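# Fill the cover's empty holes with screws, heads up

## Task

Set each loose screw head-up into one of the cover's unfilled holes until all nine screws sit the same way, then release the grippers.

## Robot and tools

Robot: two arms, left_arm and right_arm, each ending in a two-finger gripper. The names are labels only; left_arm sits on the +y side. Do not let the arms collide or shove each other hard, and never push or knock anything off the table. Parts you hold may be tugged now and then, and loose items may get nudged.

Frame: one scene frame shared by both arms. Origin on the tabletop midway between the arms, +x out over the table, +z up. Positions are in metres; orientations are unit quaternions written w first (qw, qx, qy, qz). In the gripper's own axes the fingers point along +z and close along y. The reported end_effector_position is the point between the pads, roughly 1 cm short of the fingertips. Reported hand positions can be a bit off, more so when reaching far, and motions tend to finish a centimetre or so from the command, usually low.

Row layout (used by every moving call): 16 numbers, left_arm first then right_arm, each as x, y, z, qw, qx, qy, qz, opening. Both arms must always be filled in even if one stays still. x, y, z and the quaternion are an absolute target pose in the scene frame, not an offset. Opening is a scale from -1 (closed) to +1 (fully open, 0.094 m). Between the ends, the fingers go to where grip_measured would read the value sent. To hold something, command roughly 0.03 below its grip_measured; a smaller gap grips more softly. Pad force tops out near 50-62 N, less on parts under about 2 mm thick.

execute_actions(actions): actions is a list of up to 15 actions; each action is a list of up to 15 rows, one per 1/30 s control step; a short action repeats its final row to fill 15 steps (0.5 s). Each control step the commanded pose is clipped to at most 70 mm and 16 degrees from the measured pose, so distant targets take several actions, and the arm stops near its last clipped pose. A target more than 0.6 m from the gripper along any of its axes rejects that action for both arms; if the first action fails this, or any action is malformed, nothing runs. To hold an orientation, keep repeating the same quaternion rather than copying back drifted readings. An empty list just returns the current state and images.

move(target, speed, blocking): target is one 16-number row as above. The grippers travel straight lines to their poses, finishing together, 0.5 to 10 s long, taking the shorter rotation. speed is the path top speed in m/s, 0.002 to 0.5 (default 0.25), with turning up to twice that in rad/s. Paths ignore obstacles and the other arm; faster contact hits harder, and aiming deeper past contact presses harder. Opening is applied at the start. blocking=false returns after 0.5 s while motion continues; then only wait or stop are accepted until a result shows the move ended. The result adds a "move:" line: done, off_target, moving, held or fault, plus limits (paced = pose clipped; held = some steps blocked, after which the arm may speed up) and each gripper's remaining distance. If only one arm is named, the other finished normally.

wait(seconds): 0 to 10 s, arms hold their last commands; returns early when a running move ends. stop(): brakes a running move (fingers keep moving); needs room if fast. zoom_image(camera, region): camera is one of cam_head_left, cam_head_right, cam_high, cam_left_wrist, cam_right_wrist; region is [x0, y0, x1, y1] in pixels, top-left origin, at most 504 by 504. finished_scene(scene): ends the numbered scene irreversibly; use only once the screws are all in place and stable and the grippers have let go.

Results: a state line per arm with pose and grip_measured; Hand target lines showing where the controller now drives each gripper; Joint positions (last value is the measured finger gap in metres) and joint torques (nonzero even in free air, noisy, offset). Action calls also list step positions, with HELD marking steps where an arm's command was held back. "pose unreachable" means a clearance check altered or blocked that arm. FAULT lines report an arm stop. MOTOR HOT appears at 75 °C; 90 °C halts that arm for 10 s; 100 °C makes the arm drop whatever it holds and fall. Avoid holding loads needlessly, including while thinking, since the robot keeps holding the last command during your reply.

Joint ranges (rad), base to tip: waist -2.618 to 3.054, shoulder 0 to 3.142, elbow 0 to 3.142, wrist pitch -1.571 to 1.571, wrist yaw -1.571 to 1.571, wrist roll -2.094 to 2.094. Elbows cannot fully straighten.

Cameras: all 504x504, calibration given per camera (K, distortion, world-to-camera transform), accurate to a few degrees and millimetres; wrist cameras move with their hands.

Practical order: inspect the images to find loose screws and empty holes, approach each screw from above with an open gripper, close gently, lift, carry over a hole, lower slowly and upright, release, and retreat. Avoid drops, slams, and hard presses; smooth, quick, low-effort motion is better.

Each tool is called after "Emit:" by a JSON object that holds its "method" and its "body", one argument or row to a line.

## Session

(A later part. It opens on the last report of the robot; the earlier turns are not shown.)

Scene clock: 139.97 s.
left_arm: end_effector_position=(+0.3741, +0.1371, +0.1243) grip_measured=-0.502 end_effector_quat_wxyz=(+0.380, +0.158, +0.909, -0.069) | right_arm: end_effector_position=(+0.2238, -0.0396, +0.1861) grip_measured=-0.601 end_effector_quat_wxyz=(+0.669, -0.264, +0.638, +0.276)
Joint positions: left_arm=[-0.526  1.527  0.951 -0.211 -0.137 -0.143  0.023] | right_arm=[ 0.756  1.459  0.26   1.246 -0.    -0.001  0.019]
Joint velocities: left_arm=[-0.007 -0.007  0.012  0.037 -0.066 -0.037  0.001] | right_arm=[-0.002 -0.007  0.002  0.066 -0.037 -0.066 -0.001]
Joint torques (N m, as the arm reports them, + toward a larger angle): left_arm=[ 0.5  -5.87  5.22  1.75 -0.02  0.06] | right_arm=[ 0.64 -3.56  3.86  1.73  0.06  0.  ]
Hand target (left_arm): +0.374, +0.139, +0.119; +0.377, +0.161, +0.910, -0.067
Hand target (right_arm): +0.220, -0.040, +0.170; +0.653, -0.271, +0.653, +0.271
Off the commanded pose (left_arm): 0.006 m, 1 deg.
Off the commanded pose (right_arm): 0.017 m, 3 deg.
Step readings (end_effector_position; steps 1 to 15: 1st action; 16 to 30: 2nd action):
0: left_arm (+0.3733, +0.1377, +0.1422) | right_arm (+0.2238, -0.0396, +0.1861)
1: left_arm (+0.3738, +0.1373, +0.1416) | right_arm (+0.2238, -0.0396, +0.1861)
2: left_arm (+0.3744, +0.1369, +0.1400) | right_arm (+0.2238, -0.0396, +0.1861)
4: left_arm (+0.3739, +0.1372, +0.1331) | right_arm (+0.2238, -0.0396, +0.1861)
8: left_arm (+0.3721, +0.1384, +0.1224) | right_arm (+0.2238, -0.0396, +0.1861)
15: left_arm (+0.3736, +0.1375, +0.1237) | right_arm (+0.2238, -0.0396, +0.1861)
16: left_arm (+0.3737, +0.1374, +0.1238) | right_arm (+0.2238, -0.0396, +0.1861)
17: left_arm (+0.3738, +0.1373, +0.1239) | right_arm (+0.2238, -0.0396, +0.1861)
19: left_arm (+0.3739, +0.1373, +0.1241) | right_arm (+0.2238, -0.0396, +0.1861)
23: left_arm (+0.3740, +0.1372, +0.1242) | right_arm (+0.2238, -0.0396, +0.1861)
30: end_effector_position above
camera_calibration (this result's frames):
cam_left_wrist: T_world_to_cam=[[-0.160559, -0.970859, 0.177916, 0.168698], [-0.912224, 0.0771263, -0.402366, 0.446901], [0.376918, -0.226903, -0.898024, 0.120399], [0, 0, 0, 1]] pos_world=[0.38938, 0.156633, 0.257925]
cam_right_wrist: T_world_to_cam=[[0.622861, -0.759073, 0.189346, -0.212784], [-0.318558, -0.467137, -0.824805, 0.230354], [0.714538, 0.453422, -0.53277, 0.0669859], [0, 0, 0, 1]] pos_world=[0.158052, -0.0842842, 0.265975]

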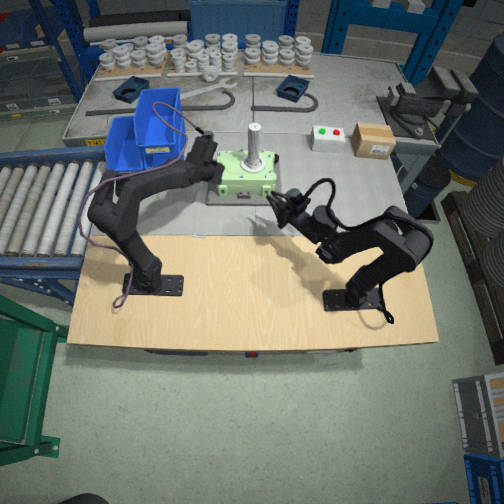

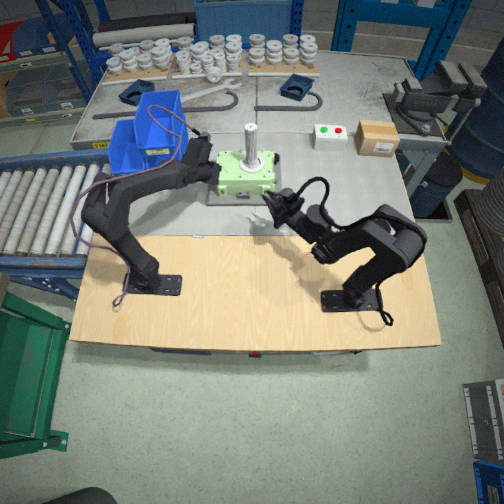

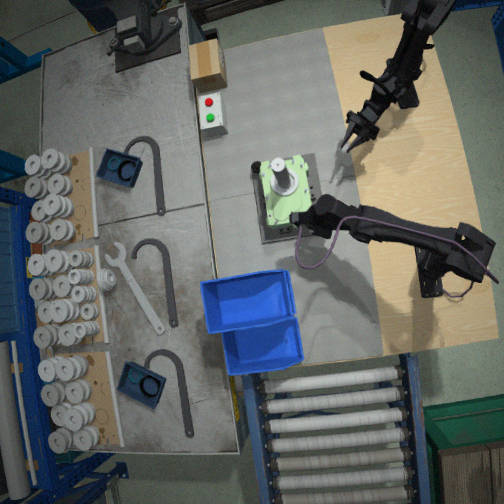

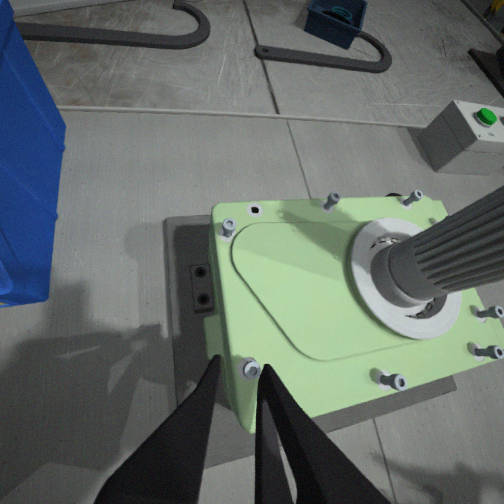

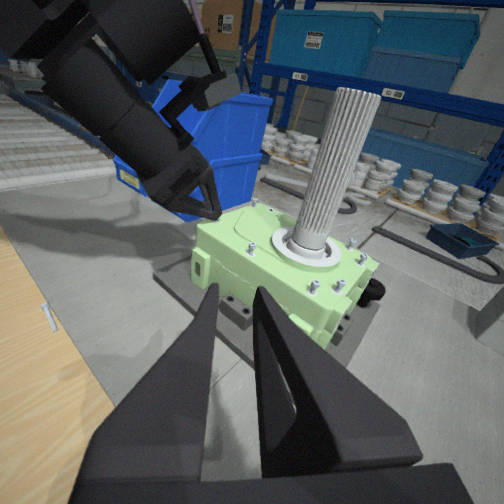

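Close and lift.

Emit:
{"method": "execute_actions", "body": {
  "actions": [
    [[0.374,0.135,0.124,0.377,0.161,0.910,-0.067,-1,0.22,-0.04,0.17,0.653,-0.271,0.653,0.271,-0.6]],
    [[0.374,0.135,0.124,0.377,0.161,0.910,-0.067,-1,0.22,-0.04,0.17,0.653,-0.271,0.653,0.271,-0.6]]
  ]
}}

Emit:
{"method": "move", "body": {
  "target": [0.374,0.135,0.185,0.377,0.161,0.910,-0.067,-1,0.22,-0.04,0.17,0.653,-0.271,0.653,0.271,-0.6],
  "speed": 0.03
}}

Emit:
{"method": "zoom_image", "body": {
  "camera": "cam_right_wrist",
  "region": [140,110,300,270]
}}

Scene clock: 141.10 s.
left_arm: end_effector_position=(+0.3720, +0.1322, +0.1245) grip_measured=-0.866 end_effector_quat_wxyz=(+0.379, +0.164, +0.908, -0.076) | right_arm: end_effector_position=(+0.2238, -0.0396, +0.1861) grip_measured=-0.601 end_effector_quat_wxyz=(+0.669, -0.264, +0.638, +0.276)
Joint positions: left_arm=[-0.533  1.527  0.951 -0.209 -0.125 -0.143  0.006] | right_arm=[ 0.756  1.459  0.26   1.246 -0.    -0.001  0.019]
Joint velocities: left_arm=[-0.017 -0.007 -0.002 -0.095 -0.095  0.051 -0.001] | right_arm=[-0.012 -0.002 -0.027  0.037 -0.007 -0.081 -0.001]
Joint torques (N m, as the arm reports them, + toward a larger angle): left_arm=[ 0.14 -5.79  6.89  1.49 -0.27 -0.01] | right_arm=[ 0.63 -3.56  3.88  1.72  0.05  0.  ]
Hand target (left_arm): +0.374, +0.135, +0.124; +0.377, +0.161, +0.910, -0.067
Hand target (right_arm): +0.220, -0.040, +0.170; +0.653, -0.271, +0.653, +0.271
Off the commanded pose (left_arm): 0.003 m, 1 deg.
Off the commanded pose (right_arm): 0.017 m, 3 deg.
Step readings (end_effector_position; steps 1 to 15: 1st action; 16 to 30: 2nd action):
0: left_arm (+0.3741, +0.1371, +0.1243) | right_arm (+0.2238, -0.0396, +0.1861)
1: left_arm (+0.3738, +0.1364, +0.1243) | right_arm (+0.2238, -0.0396, +0.1861)
2: left_arm (+0.3719, +0.1321, +0.1244) | right_arm (+0.2238, -0.0396, +0.1861)
4: left_arm (+0.3720, +0.1321, +0.1245) | right_arm (+0.2238, -0.0396, +0.1861)
8: left_arm (+0.3720, +0.1322, +0.1245) | right_arm (+0.2238, -0.0396, +0.1861)
15: left_arm (+0.3720, +0.1322, +0.1245) | right_arm (+0.2238, -0.0396, +0.1861)
16: left_arm (+0.3720, +0.1322, +0.1245) | right_arm (+0.2238, -0.0396, +0.1861)
17: left_arm (+0.3720, +0.1322, +0.1245) | right_arm (+0.2238, -0.0396, +0.1861)
19: left_arm (+0.3720, +0.1322, +0.1245) | right_arm (+0.2238, -0.0396, +0.1861)
23: left_arm (+0.3720, +0.1322, +0.1245) | right_arm (+0.2238, -0.0396, +0.1861)
30: end_effector_position above
camera_calibration (this result's frames):
cam_left_wrist: T_world_to_cam=[[-0.175765, -0.966503, 0.187027, 0.167473], [-0.911838, 0.0882358, -0.400955, 0.443754], [0.371022, -0.241013, -0.896803, 0.124178], [0, 0, 0, 1]] pos_world=[0.387995, 0.152636, 0.257967]
cam_right_wrist: T_world_to_cam=[[0.622861, -0.759073, 0.189346, -0.212784], [-0.318558, -0.467137, -0.824805, 0.230354], [0.714538, 0.453422, -0.53277, 0.0669859], [0, 0, 0, 1]] pos_world=[0.158052, -0.0842842, 0.265975]

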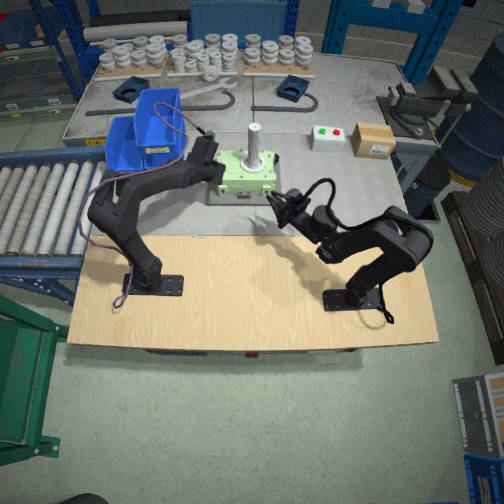

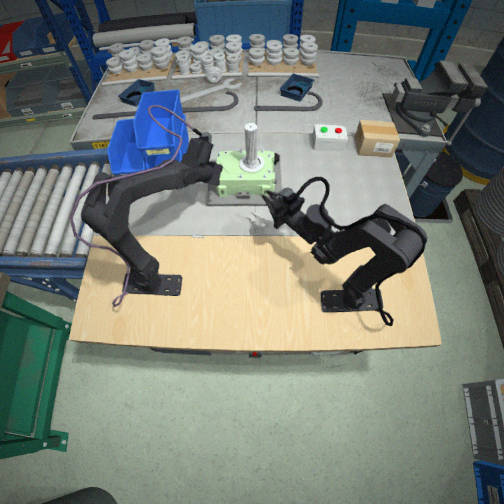

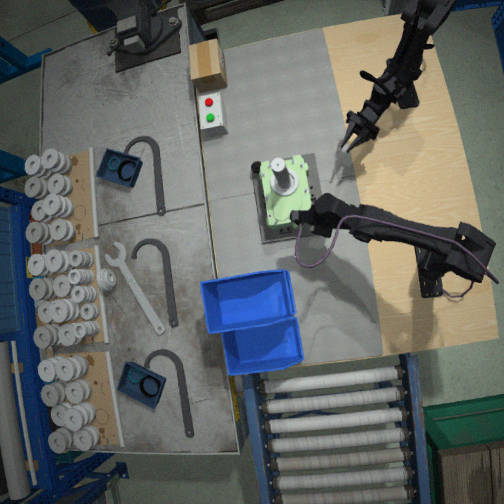

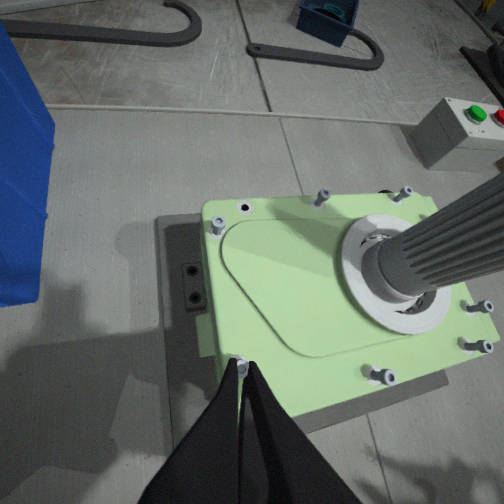

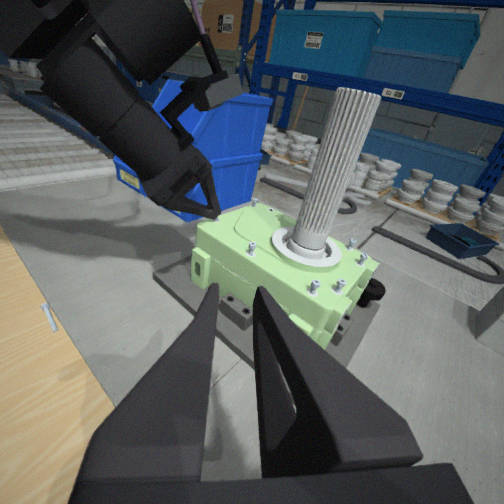

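Scene clock: 143.63 s.
left_arm: end_effector_position=(+0.3722, +0.1325, +0.1741) grip_measured=-0.984 end_effector_quat_wxyz=(+0.368, +0.165, +0.912, -0.071) | right_arm: end_effector_position=(+0.2238, -0.0396, +0.1864) grip_measured=-0.601 end_effector_quat_wxyz=(+0.669, -0.264, +0.637, +0.276)
Joint positions: left_arm=[-0.533  1.497  1.142 -0.456 -0.126 -0.143  0.001] | right_arm=[ 0.756  1.459  0.26   1.247 -0.    -0.001  0.019]
Joint velocities: left_arm=[-0.002 -0.022  0.017 -0.051  0.007  0.022 -0.   ] | right_arm=[-0.007  0.012 -0.012  0.037 -0.066 -0.022 -0.001]
Joint torques (N m, as the arm reports them, + toward a larger angle): left_arm=[ 0.13 -7.14  7.82  1.42 -0.25 -0.01] | right_arm=[ 0.61 -3.57  3.86  1.7   0.06  0.01]
Hand target (left_arm): +0.374, +0.135, +0.185; +0.377, +0.161, +0.910, -0.067
Hand target (right_arm): +0.220, -0.040, +0.170; +0.653, -0.271, +0.653, +0.271
Off the commanded pose (left_arm): 0.011 m, 1 deg.
Off the commanded pose (right_arm): 0.017 m, 3 deg.
move: off_target (left_arm, right_arm)
camera_calibration (this result's frames):
cam_left_wrist: T_world_to_cam=[[-0.170878, -0.969294, 0.176835, 0.158795], [-0.920214, 0.0928551, -0.380242, 0.462589], [0.352146, -0.227701, -0.907825, 0.175796], [0, 0, 0, 1]] pos_world=[0.390909, 0.150994, 0.307407]
cam_right_wrist: T_world_to_cam=[[0.622656, -0.759277, 0.189201, -0.212792], [-0.317666, -0.466248, -0.825652, 0.230651], [0.715113, 0.453995, -0.531509, 0.0668612], [0, 0, 0, 1]] pos_world=[0.157953, -0.0843827, 0.266235]

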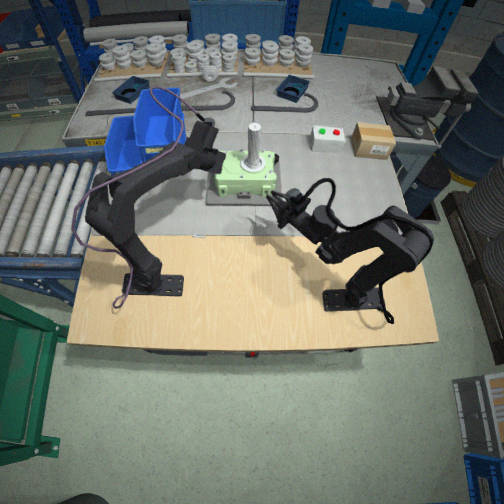

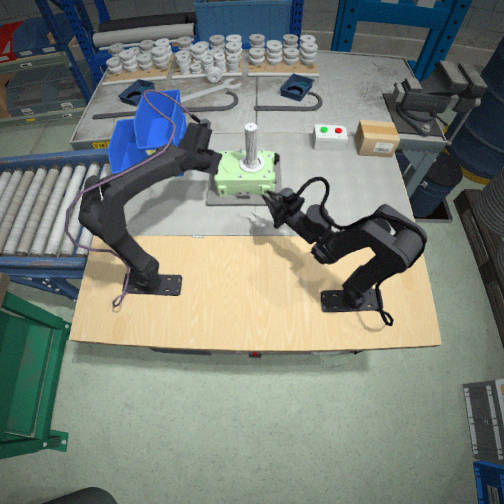

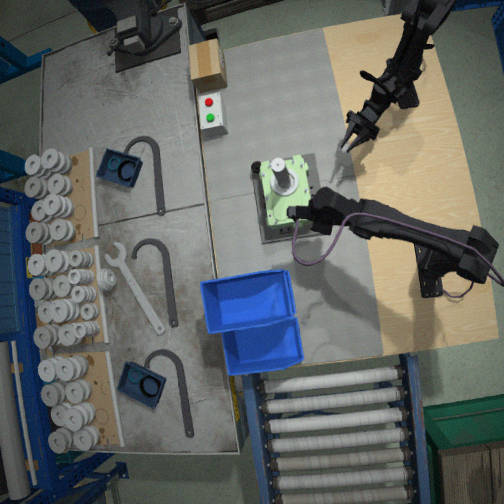

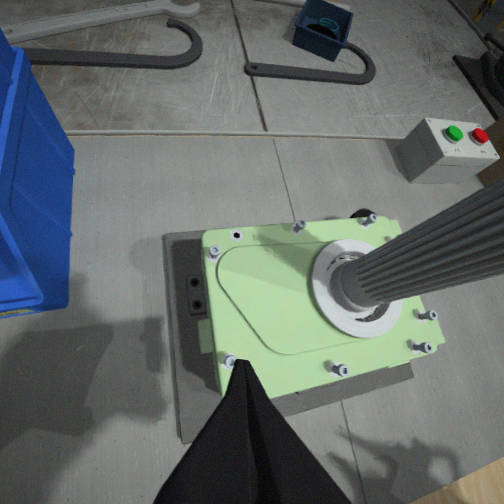

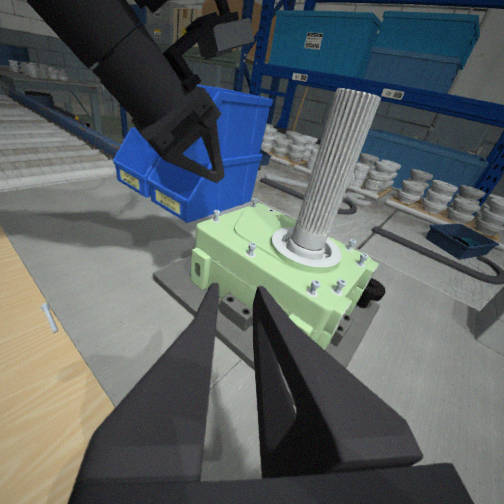

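Region (140, 110, 300, 270) of cam_right_wrist's 504x504 image, scaled by 3.150, with more detail than that image has.

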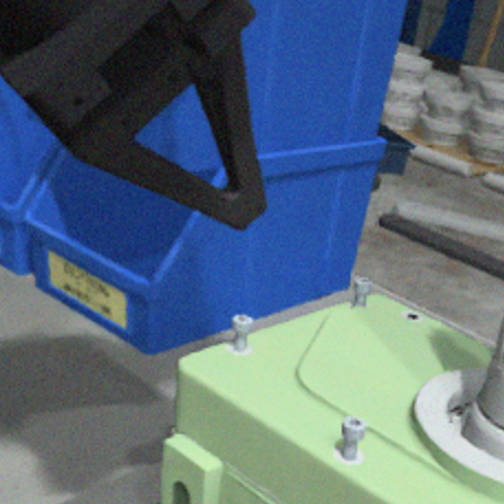

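Emit:
{"method": "move", "body": {
  "target": [0.380,0.131,0.135,0.377,0.161,0.910,-0.067,-0.5,0.22,-0.04,0.17,0.653,-0.271,0.653,0.271,-0.6],
  "speed": 0.04
}}

Emit:
{"method": "execute_actions", "body": {
  "actions": [
    [[0.380,0.131,0.121,0.377,0.161,0.910,-0.067,-0.5,0.22,-0.04,0.17,0.653,-0.271,0.653,0.271,-0.6]],
    [[0.380,0.131,0.121,0.377,0.161,0.910,-0.067,-0.5,0.22,-0.04,0.17,0.653,-0.271,0.653,0.271,-0.6]]
  ]
}}

Scene clock: 145.27 s.
left_arm: end_effector_position=(+0.3796, +0.1279, +0.1425) grip_measured=-0.502 end_effector_quat_wxyz=(+0.380, +0.163, +0.908, -0.075) | right_arm: end_effector_position=(+0.2238, -0.0396, +0.1867) grip_measured=-0.601 end_effector_quat_wxyz=(+0.670, -0.264, +0.637, +0.276)
Joint positions: left_arm=[-0.533  1.539  1.036 -0.281 -0.127 -0.143  0.023] | right_arm=[ 0.756  1.459  0.26   1.248 -0.    -0.001  0.019]
Joint velocities: left_arm=[ 0.002  0.022 -0.017 -0.022  0.125  0.007  0.   ] | right_arm=[-0.002  0.017 -0.017  0.007  0.007  0.022  0.001]
Joint torques (N m, as the arm reports them, + toward a larger angle): left_arm=[ 0.04 -5.86  5.1   1.72 -0.25 -0.02] | right_arm=[ 0.65 -3.59  3.83  1.7   0.05  0.01]
Hand target (left_arm): +0.380, +0.131, +0.135; +0.377, +0.161, +0.910, -0.067
Hand target (right_arm): +0.220, -0.040, +0.170; +0.653, -0.271, +0.653, +0.271
Off the commanded pose (left_arm): 0.008 m, 1 deg.
Off the commanded pose (right_arm): 0.017 m, 3 deg.
move: off_target (right_arm)
camera_calibration (this result's frames):
cam_left_wrist: T_world_to_cam=[[-0.174713, -0.966879, 0.186067, 0.16112], [-0.911412, 0.0873054, -0.402126, 0.458336], [0.372562, -0.23984, -0.896479, 0.135648], [0, 0, 0, 1]] pos_world=[0.395346, 0.148302, 0.275935]
cam_right_wrist: T_world_to_cam=[[0.622503, -0.75943, 0.189092, -0.212799], [-0.316997, -0.46558, -0.826286, 0.230873], [0.715544, 0.454424, -0.530562, 0.0667674], [0, 0, 0, 1]] pos_world=[0.157879, -0.0844567, 0.26643]

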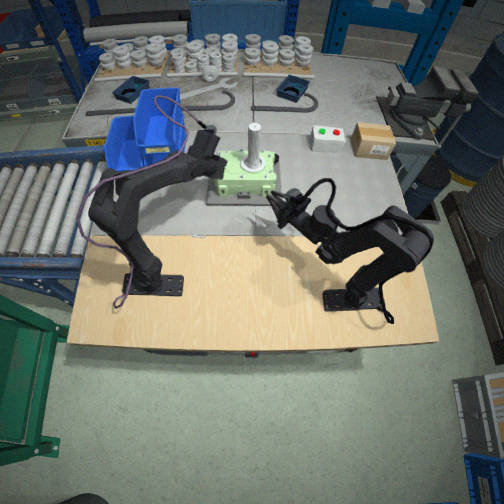

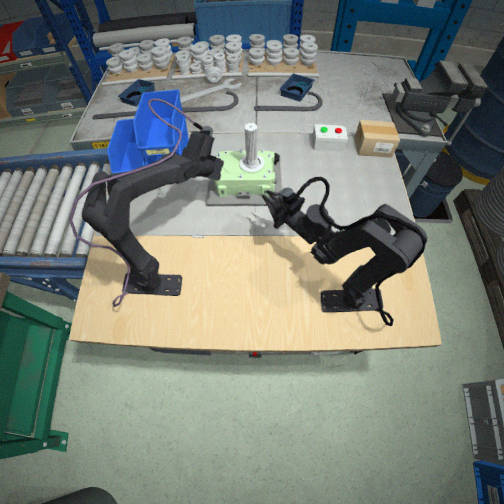

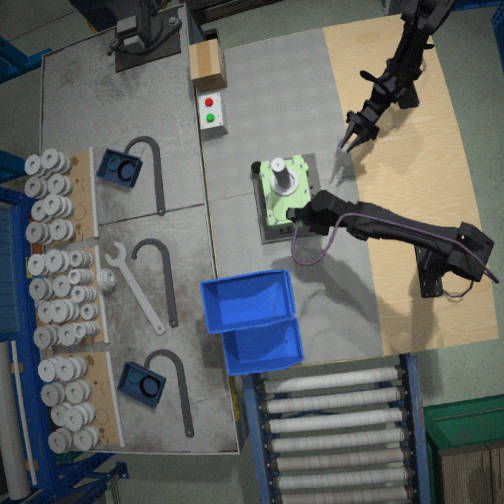

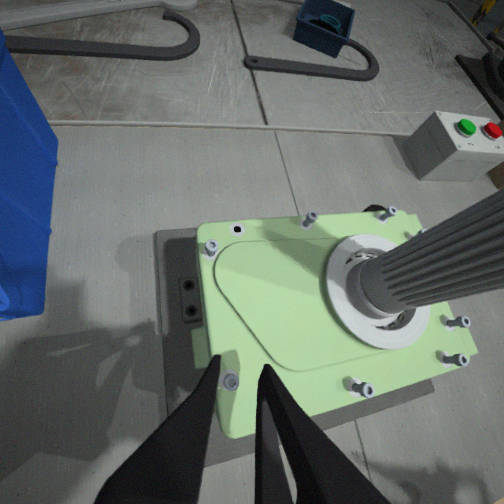

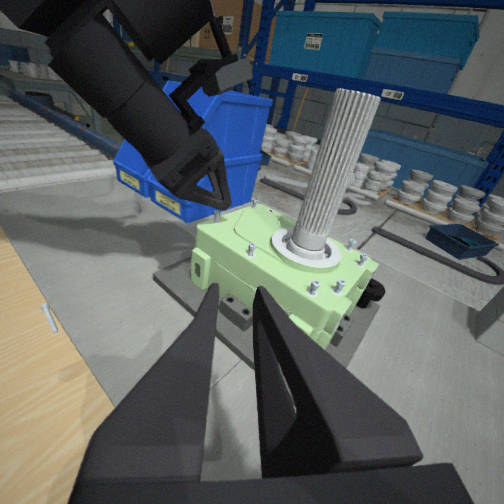

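Scene clock: 146.27 s.
left_arm: end_effector_position=(+0.3796, +0.1280, +0.1260) grip_measured=-0.502 end_effector_quat_wxyz=(+0.378, +0.164, +0.908, -0.075) | right_arm: end_effector_position=(+0.2238, -0.0396, +0.1867) grip_measured=-0.601 end_effector_quat_wxyz=(+0.670, -0.264, +0.637, +0.276)
Joint positions: left_arm=[-0.533  1.56   0.991 -0.221 -0.127 -0.143  0.023] | right_arm=[ 0.756  1.459  0.26   1.248 -0.    -0.001  0.019]
Joint velocities: left_arm=[-0.007  0.002  0.012 -0.037 -0.066  0.051 -0.   ] | right_arm=[-0.007 -0.017 -0.002 -0.007  0.007 -0.007 -0.001]
Joint torques (N m, as the arm reports them, + toward a larger angle): left_arm=[ 0.06 -6.18  5.23  1.73 -0.25 -0.02] | right_arm=[ 0.63 -3.57  3.9   1.7   0.05  0.  ]
Hand target (left_arm): +0.380, +0.131, +0.121; +0.377, +0.161, +0.910, -0.067
Hand target (right_arm): +0.220, -0.040, +0.170; +0.653, -0.271, +0.653, +0.271
Off the commanded pose (left_arm): 0.006 m, 1 deg.
Off the commanded pose (right_arm): 0.017 m, 3 deg.
Step readings (end_effector_position; steps 1 to 15: 1st action; 16 to 30: 2nd action):
0: left_arm (+0.3796, +0.1279, +0.1425) | right_arm (+0.2238, -0.0396, +0.1867)
1: left_arm (+0.3800, +0.1277, +0.1415) | right_arm (+0.2238, -0.0396, +0.1867)
2: left_arm (+0.3804, +0.1275, +0.1404) | right_arm (+0.2238, -0.0396, +0.1867)
4: left_arm (+0.3789, +0.1284, +0.1334) | right_arm (+0.2238, -0.0396, +0.1867)
8: left_arm (+0.3770, +0.1295, +0.1235) | right_arm (+0.2238, -0.0396, +0.1867)
15: left_arm (+0.3790, +0.1283, +0.1254) | right_arm (+0.2238, -0.0396, +0.1867)
16: left_arm (+0.3791, +0.1283, +0.1255) | right_arm (+0.2238, -0.0396, +0.1867)
17: left_arm (+0.3792, +0.1282, +0.1256) | right_arm (+0.2238, -0.0396, +0.1867)
19: left_arm (+0.3793, +0.1281, +0.1258) | right_arm (+0.2238, -0.0396, +0.1867)
23: left_arm (+0.3795, +0.1280, +0.1260) | right_arm (+0.2238, -0.0396, +0.1867)
30: end_effector_position above
camera_calibration (this result's frames):
cam_left_wrist: T_world_to_cam=[[-0.173991, -0.967323, 0.184427, 0.164183], [-0.912973, 0.0882656, -0.398359, 0.451687], [0.369063, -0.237687, -0.898497, 0.12226], [0, 0, 0, 1]] pos_world=[0.395822, 0.148009, 0.259504]
cam_right_wrist: T_world_to_cam=[[0.622503, -0.75943, 0.189092, -0.212799], [-0.316997, -0.46558, -0.826286, 0.230873], [0.715544, 0.454424, -0.530562, 0.0667674], [0, 0, 0, 1]] pos_world=[0.157879, -0.0844567, 0.26643]

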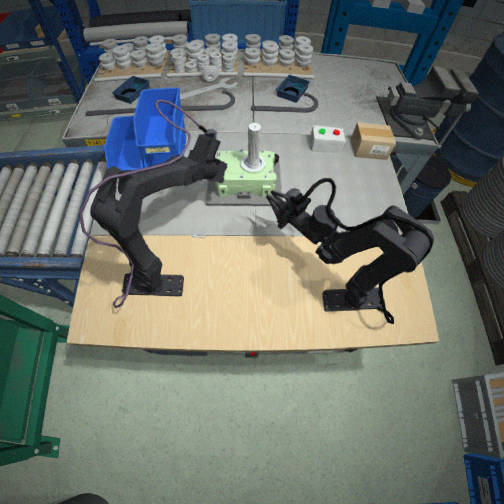

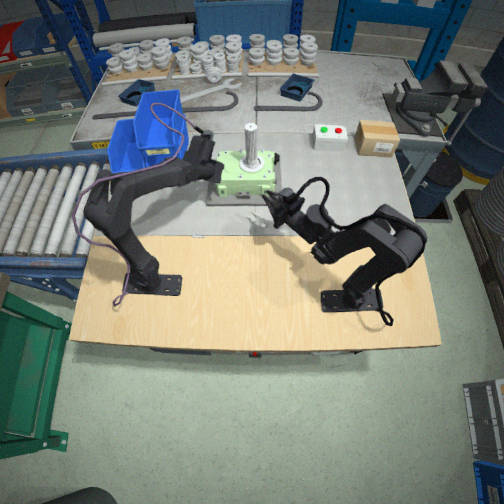

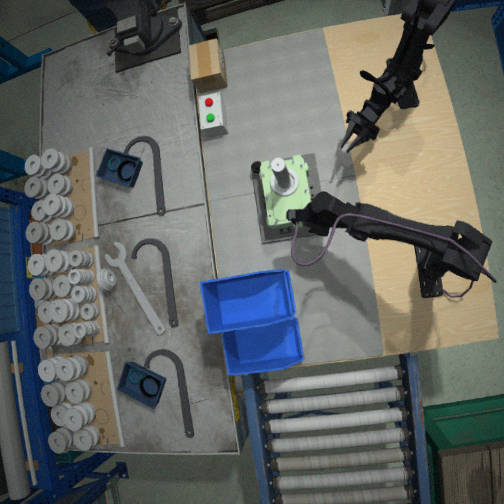

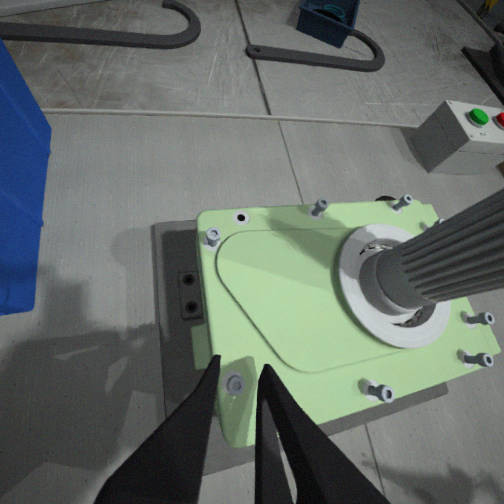

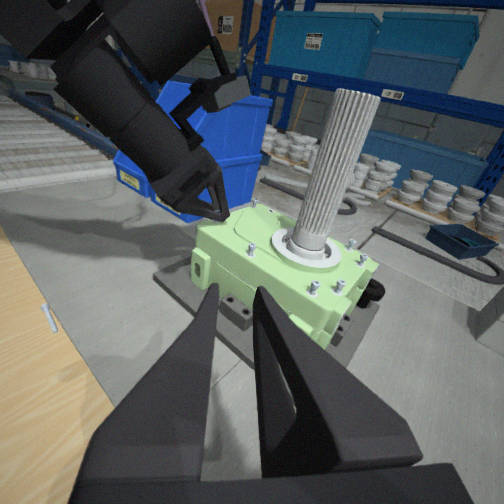

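Emit:
{"method": "execute_actions", "body": {
  "actions": [
    [[0.380,0.131,0.125,0.377,0.161,0.910,-0.067,-0.8,0.22,-0.04,0.17,0.653,-0.271,0.653,0.271,-0.6]],
    [[0.380,0.131,0.125,0.377,0.161,0.910,-0.067,-1,0.22,-0.04,0.17,0.653,-0.271,0.653,0.271,-0.6]]
  ]
}}

Emit:
{"method": "move", "body": {
  "target": [0.380,0.131,0.185,0.377,0.161,0.910,-0.067,-1,0.22,-0.04,0.17,0.653,-0.271,0.653,0.271,-0.6],
  "speed": 0.02
}}

Emit:
{"method": "zoom_image", "body": {
  "camera": "cam_right_wrist",
  "region": [140,110,300,270]
}}

Scene clock: 147.40 s.
left_arm: end_effector_position=(+0.3798, +0.1285, +0.1261) grip_measured=-0.865 end_effector_quat_wxyz=(+0.378, +0.163, +0.908, -0.073) | right_arm: end_effector_position=(+0.2238, -0.0396, +0.1867) grip_measured=-0.601 end_effector_quat_wxyz=(+0.670, -0.264, +0.637, +0.276)
Joint positions: left_arm=[-0.533  1.56   0.991 -0.221 -0.13  -0.143  0.006] | right_arm=[ 0.756  1.459  0.26   1.248 -0.    -0.001  0.019]
Joint velocities: left_arm=[-0.022 -0.022 -0.002 -0.037 -0.022 -0.022 -0.001] | right_arm=[ 0.002  0.012 -0.012 -0.051 -0.022  0.022  0.   ]
Joint torques (N m, as the arm reports them, + toward a larger angle): left_arm=[ 0.06 -6.55  6.09  1.56 -0.21 -0.02] | right_arm=[ 0.63 -3.59  3.86  1.69  0.06  0.01]
Hand target (left_arm): +0.380, +0.131, +0.125; +0.377, +0.161, +0.910, -0.067
Hand target (right_arm): +0.220, -0.040, +0.170; +0.653, -0.271, +0.653, +0.271
Off the commanded pose (left_arm): 0.003 m, 1 deg.
Off the commanded pose (right_arm): 0.017 m, 3 deg.
Step readings (end_effector_position; steps 1 to 15: 1st action; 16 to 30: 2nd action):
0: left_arm (+0.3796, +0.1280, +0.1260) | right_arm (+0.2238, -0.0396, +0.1867)
1: left_arm (+0.3796, +0.1280, +0.1260) | right_arm (+0.2238, -0.0396, +0.1867)
2: left_arm (+0.3796, +0.1280, +0.1260) | right_arm (+0.2238, -0.0396, +0.1867)
4: left_arm (+0.3797, +0.1282, +0.1261) | right_arm (+0.2238, -0.0396, +0.1867)
8: left_arm (+0.3797, +0.1283, +0.1261) | right_arm (+0.2238, -0.0396, +0.1867)
15: left_arm (+0.3797, +0.1283, +0.1261) | right_arm (+0.2238, -0.0396, +0.1867)
16: left_arm (+0.3798, +0.1284, +0.1261) | right_arm (+0.2238, -0.0396, +0.1867)
17: left_arm (+0.3798, +0.1285, +0.1261) | right_arm (+0.2238, -0.0396, +0.1867)
19: left_arm (+0.3798, +0.1285, +0.1261) | right_arm (+0.2238, -0.0396, +0.1867)
23: left_arm (+0.3798, +0.1285, +0.1261) | right_arm (+0.2238, -0.0396, +0.1867)
30: end_effector_position above
camera_calibration (this result's frames):
cam_left_wrist: T_world_to_cam=[[-0.172118, -0.968034, 0.182446, 0.164314], [-0.912709, 0.0870376, -0.399233, 0.452051], [0.370591, -0.235235, -0.898514, 0.121437], [0, 0, 0, 1]] pos_world=[0.395869, 0.148282, 0.259608]
cam_right_wrist: T_world_to_cam=[[0.622503, -0.75943, 0.189092, -0.212799], [-0.316997, -0.46558, -0.826286, 0.230873], [0.715544, 0.454424, -0.530562, 0.0667674], [0, 0, 0, 1]] pos_world=[0.157879, -0.0844567, 0.26643]

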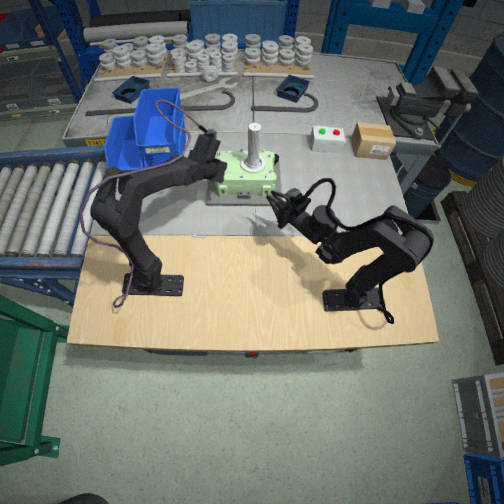

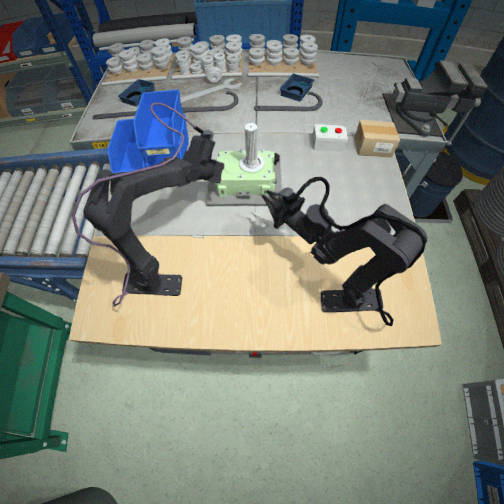

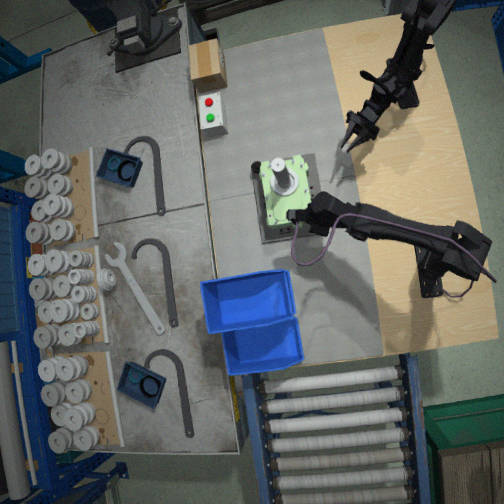

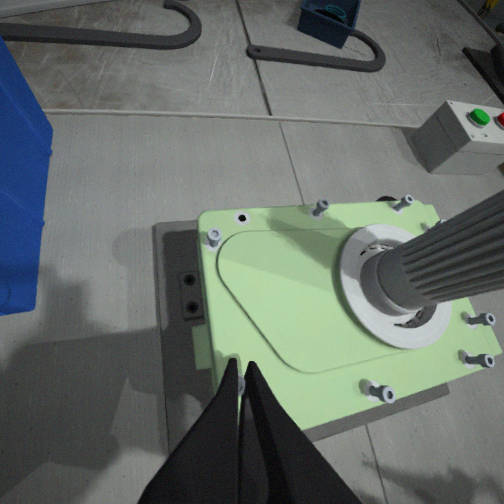

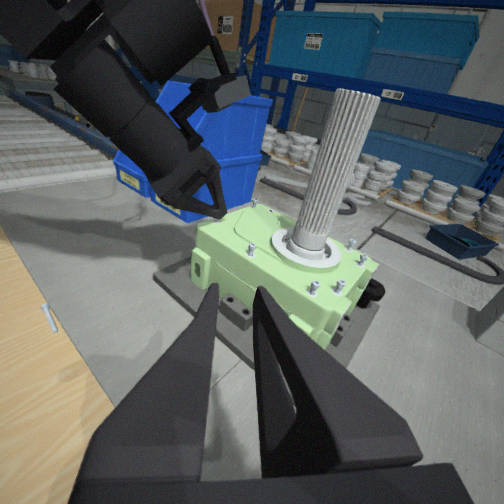

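Scene clock: 150.57 s.
left_arm: end_effector_position=(+0.3767, +0.1300, +0.1325) grip_measured=-0.865 end_effector_quat_wxyz=(+0.336, +0.169, +0.925, -0.058) | right_arm: end_effector_position=(+0.2238, -0.0397, +0.1871) grip_measured=-0.601 end_effector_quat_wxyz=(+0.670, -0.264, +0.637, +0.276)
Joint positions: left_arm=[-0.533  1.588  1.112 -0.408 -0.128 -0.143  0.006] | right_arm=[ 0.756  1.459  0.26   1.25  -0.    -0.001  0.019]
Joint velocities: left_arm=[ 0.007  0.012  0.022 -0.066 -0.066  0.037 -0.001] | right_arm=[-0.012  0.002 -0.012 -0.007  0.007 -0.051 -0.   ]
Joint torques (N m, as the arm reports them, + toward a larger angle): left_arm=[  0.08 -12.71  10.7    1.02  -0.25  -0.01] | right_arm=[ 0.63 -3.57  3.84  1.68  0.06  0.01]
Hand target (left_arm): +0.379, +0.131, +0.183; +0.378, +0.161, +0.909, -0.067
Hand target (right_arm): +0.220, -0.040, +0.170; +0.653, -0.271, +0.653, +0.271
Off the commanded pose (left_arm): 0.053 m, 5 deg.
Off the commanded pose (right_arm): 0.018 m, 3 deg.
move: off_target (left_arm, right_arm)
camera_calibration (this result's frames):
cam_left_wrist: T_world_to_cam=[[-0.159571, -0.975977, 0.148346, 0.164971], [-0.941997, 0.105592, -0.318578, 0.449585], [0.29526, -0.190577, -0.936217, 0.156315], [0, 0, 0, 1]] pos_world=[0.403679, 0.143325, 0.2651]
cam_right_wrist: T_world_to_cam=[[0.622299, -0.759634, 0.188947, -0.212807], [-0.316103, -0.46469, -0.827129, 0.231168], [0.716117, 0.454994, -0.529299, 0.0666419], [0, 0, 0, 1]] pos_world=[0.157779, -0.0845557, 0.266689]

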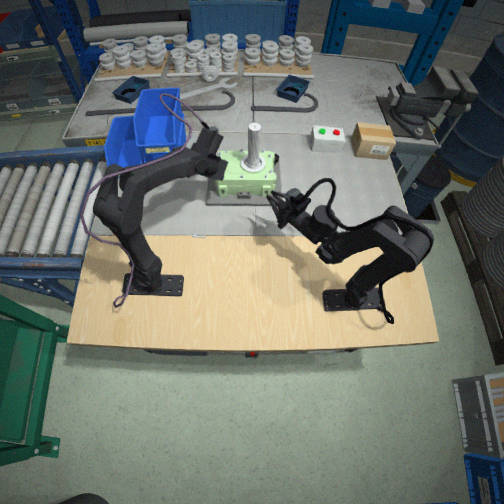

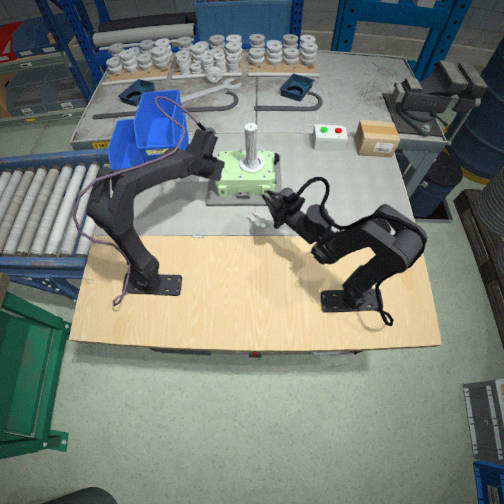

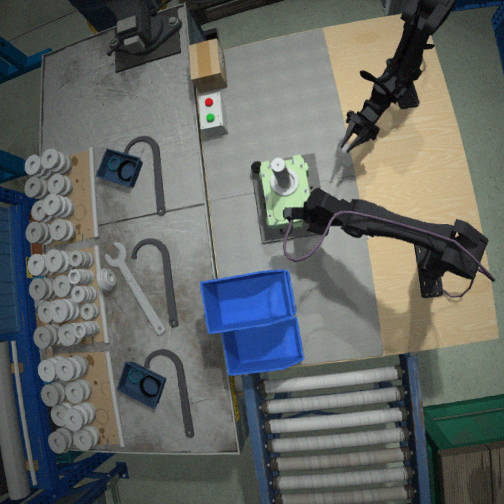

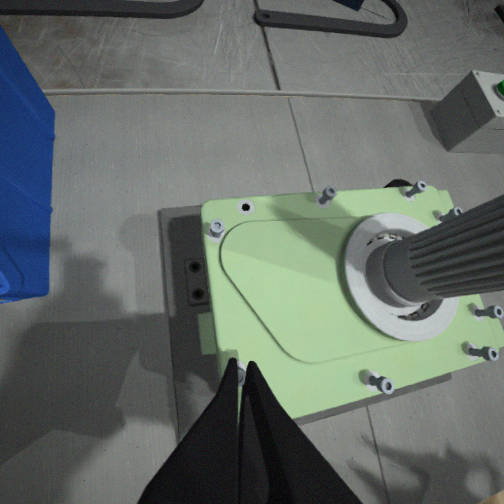

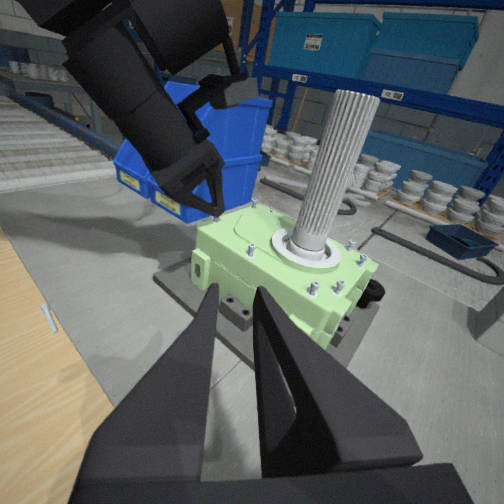

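Region (140, 110, 300, 270) of cam_right_wrist's 504x504 image, scaled by 3.150, with more detail than that image has.

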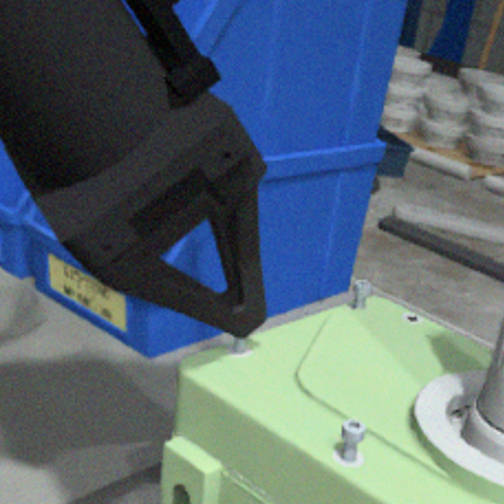

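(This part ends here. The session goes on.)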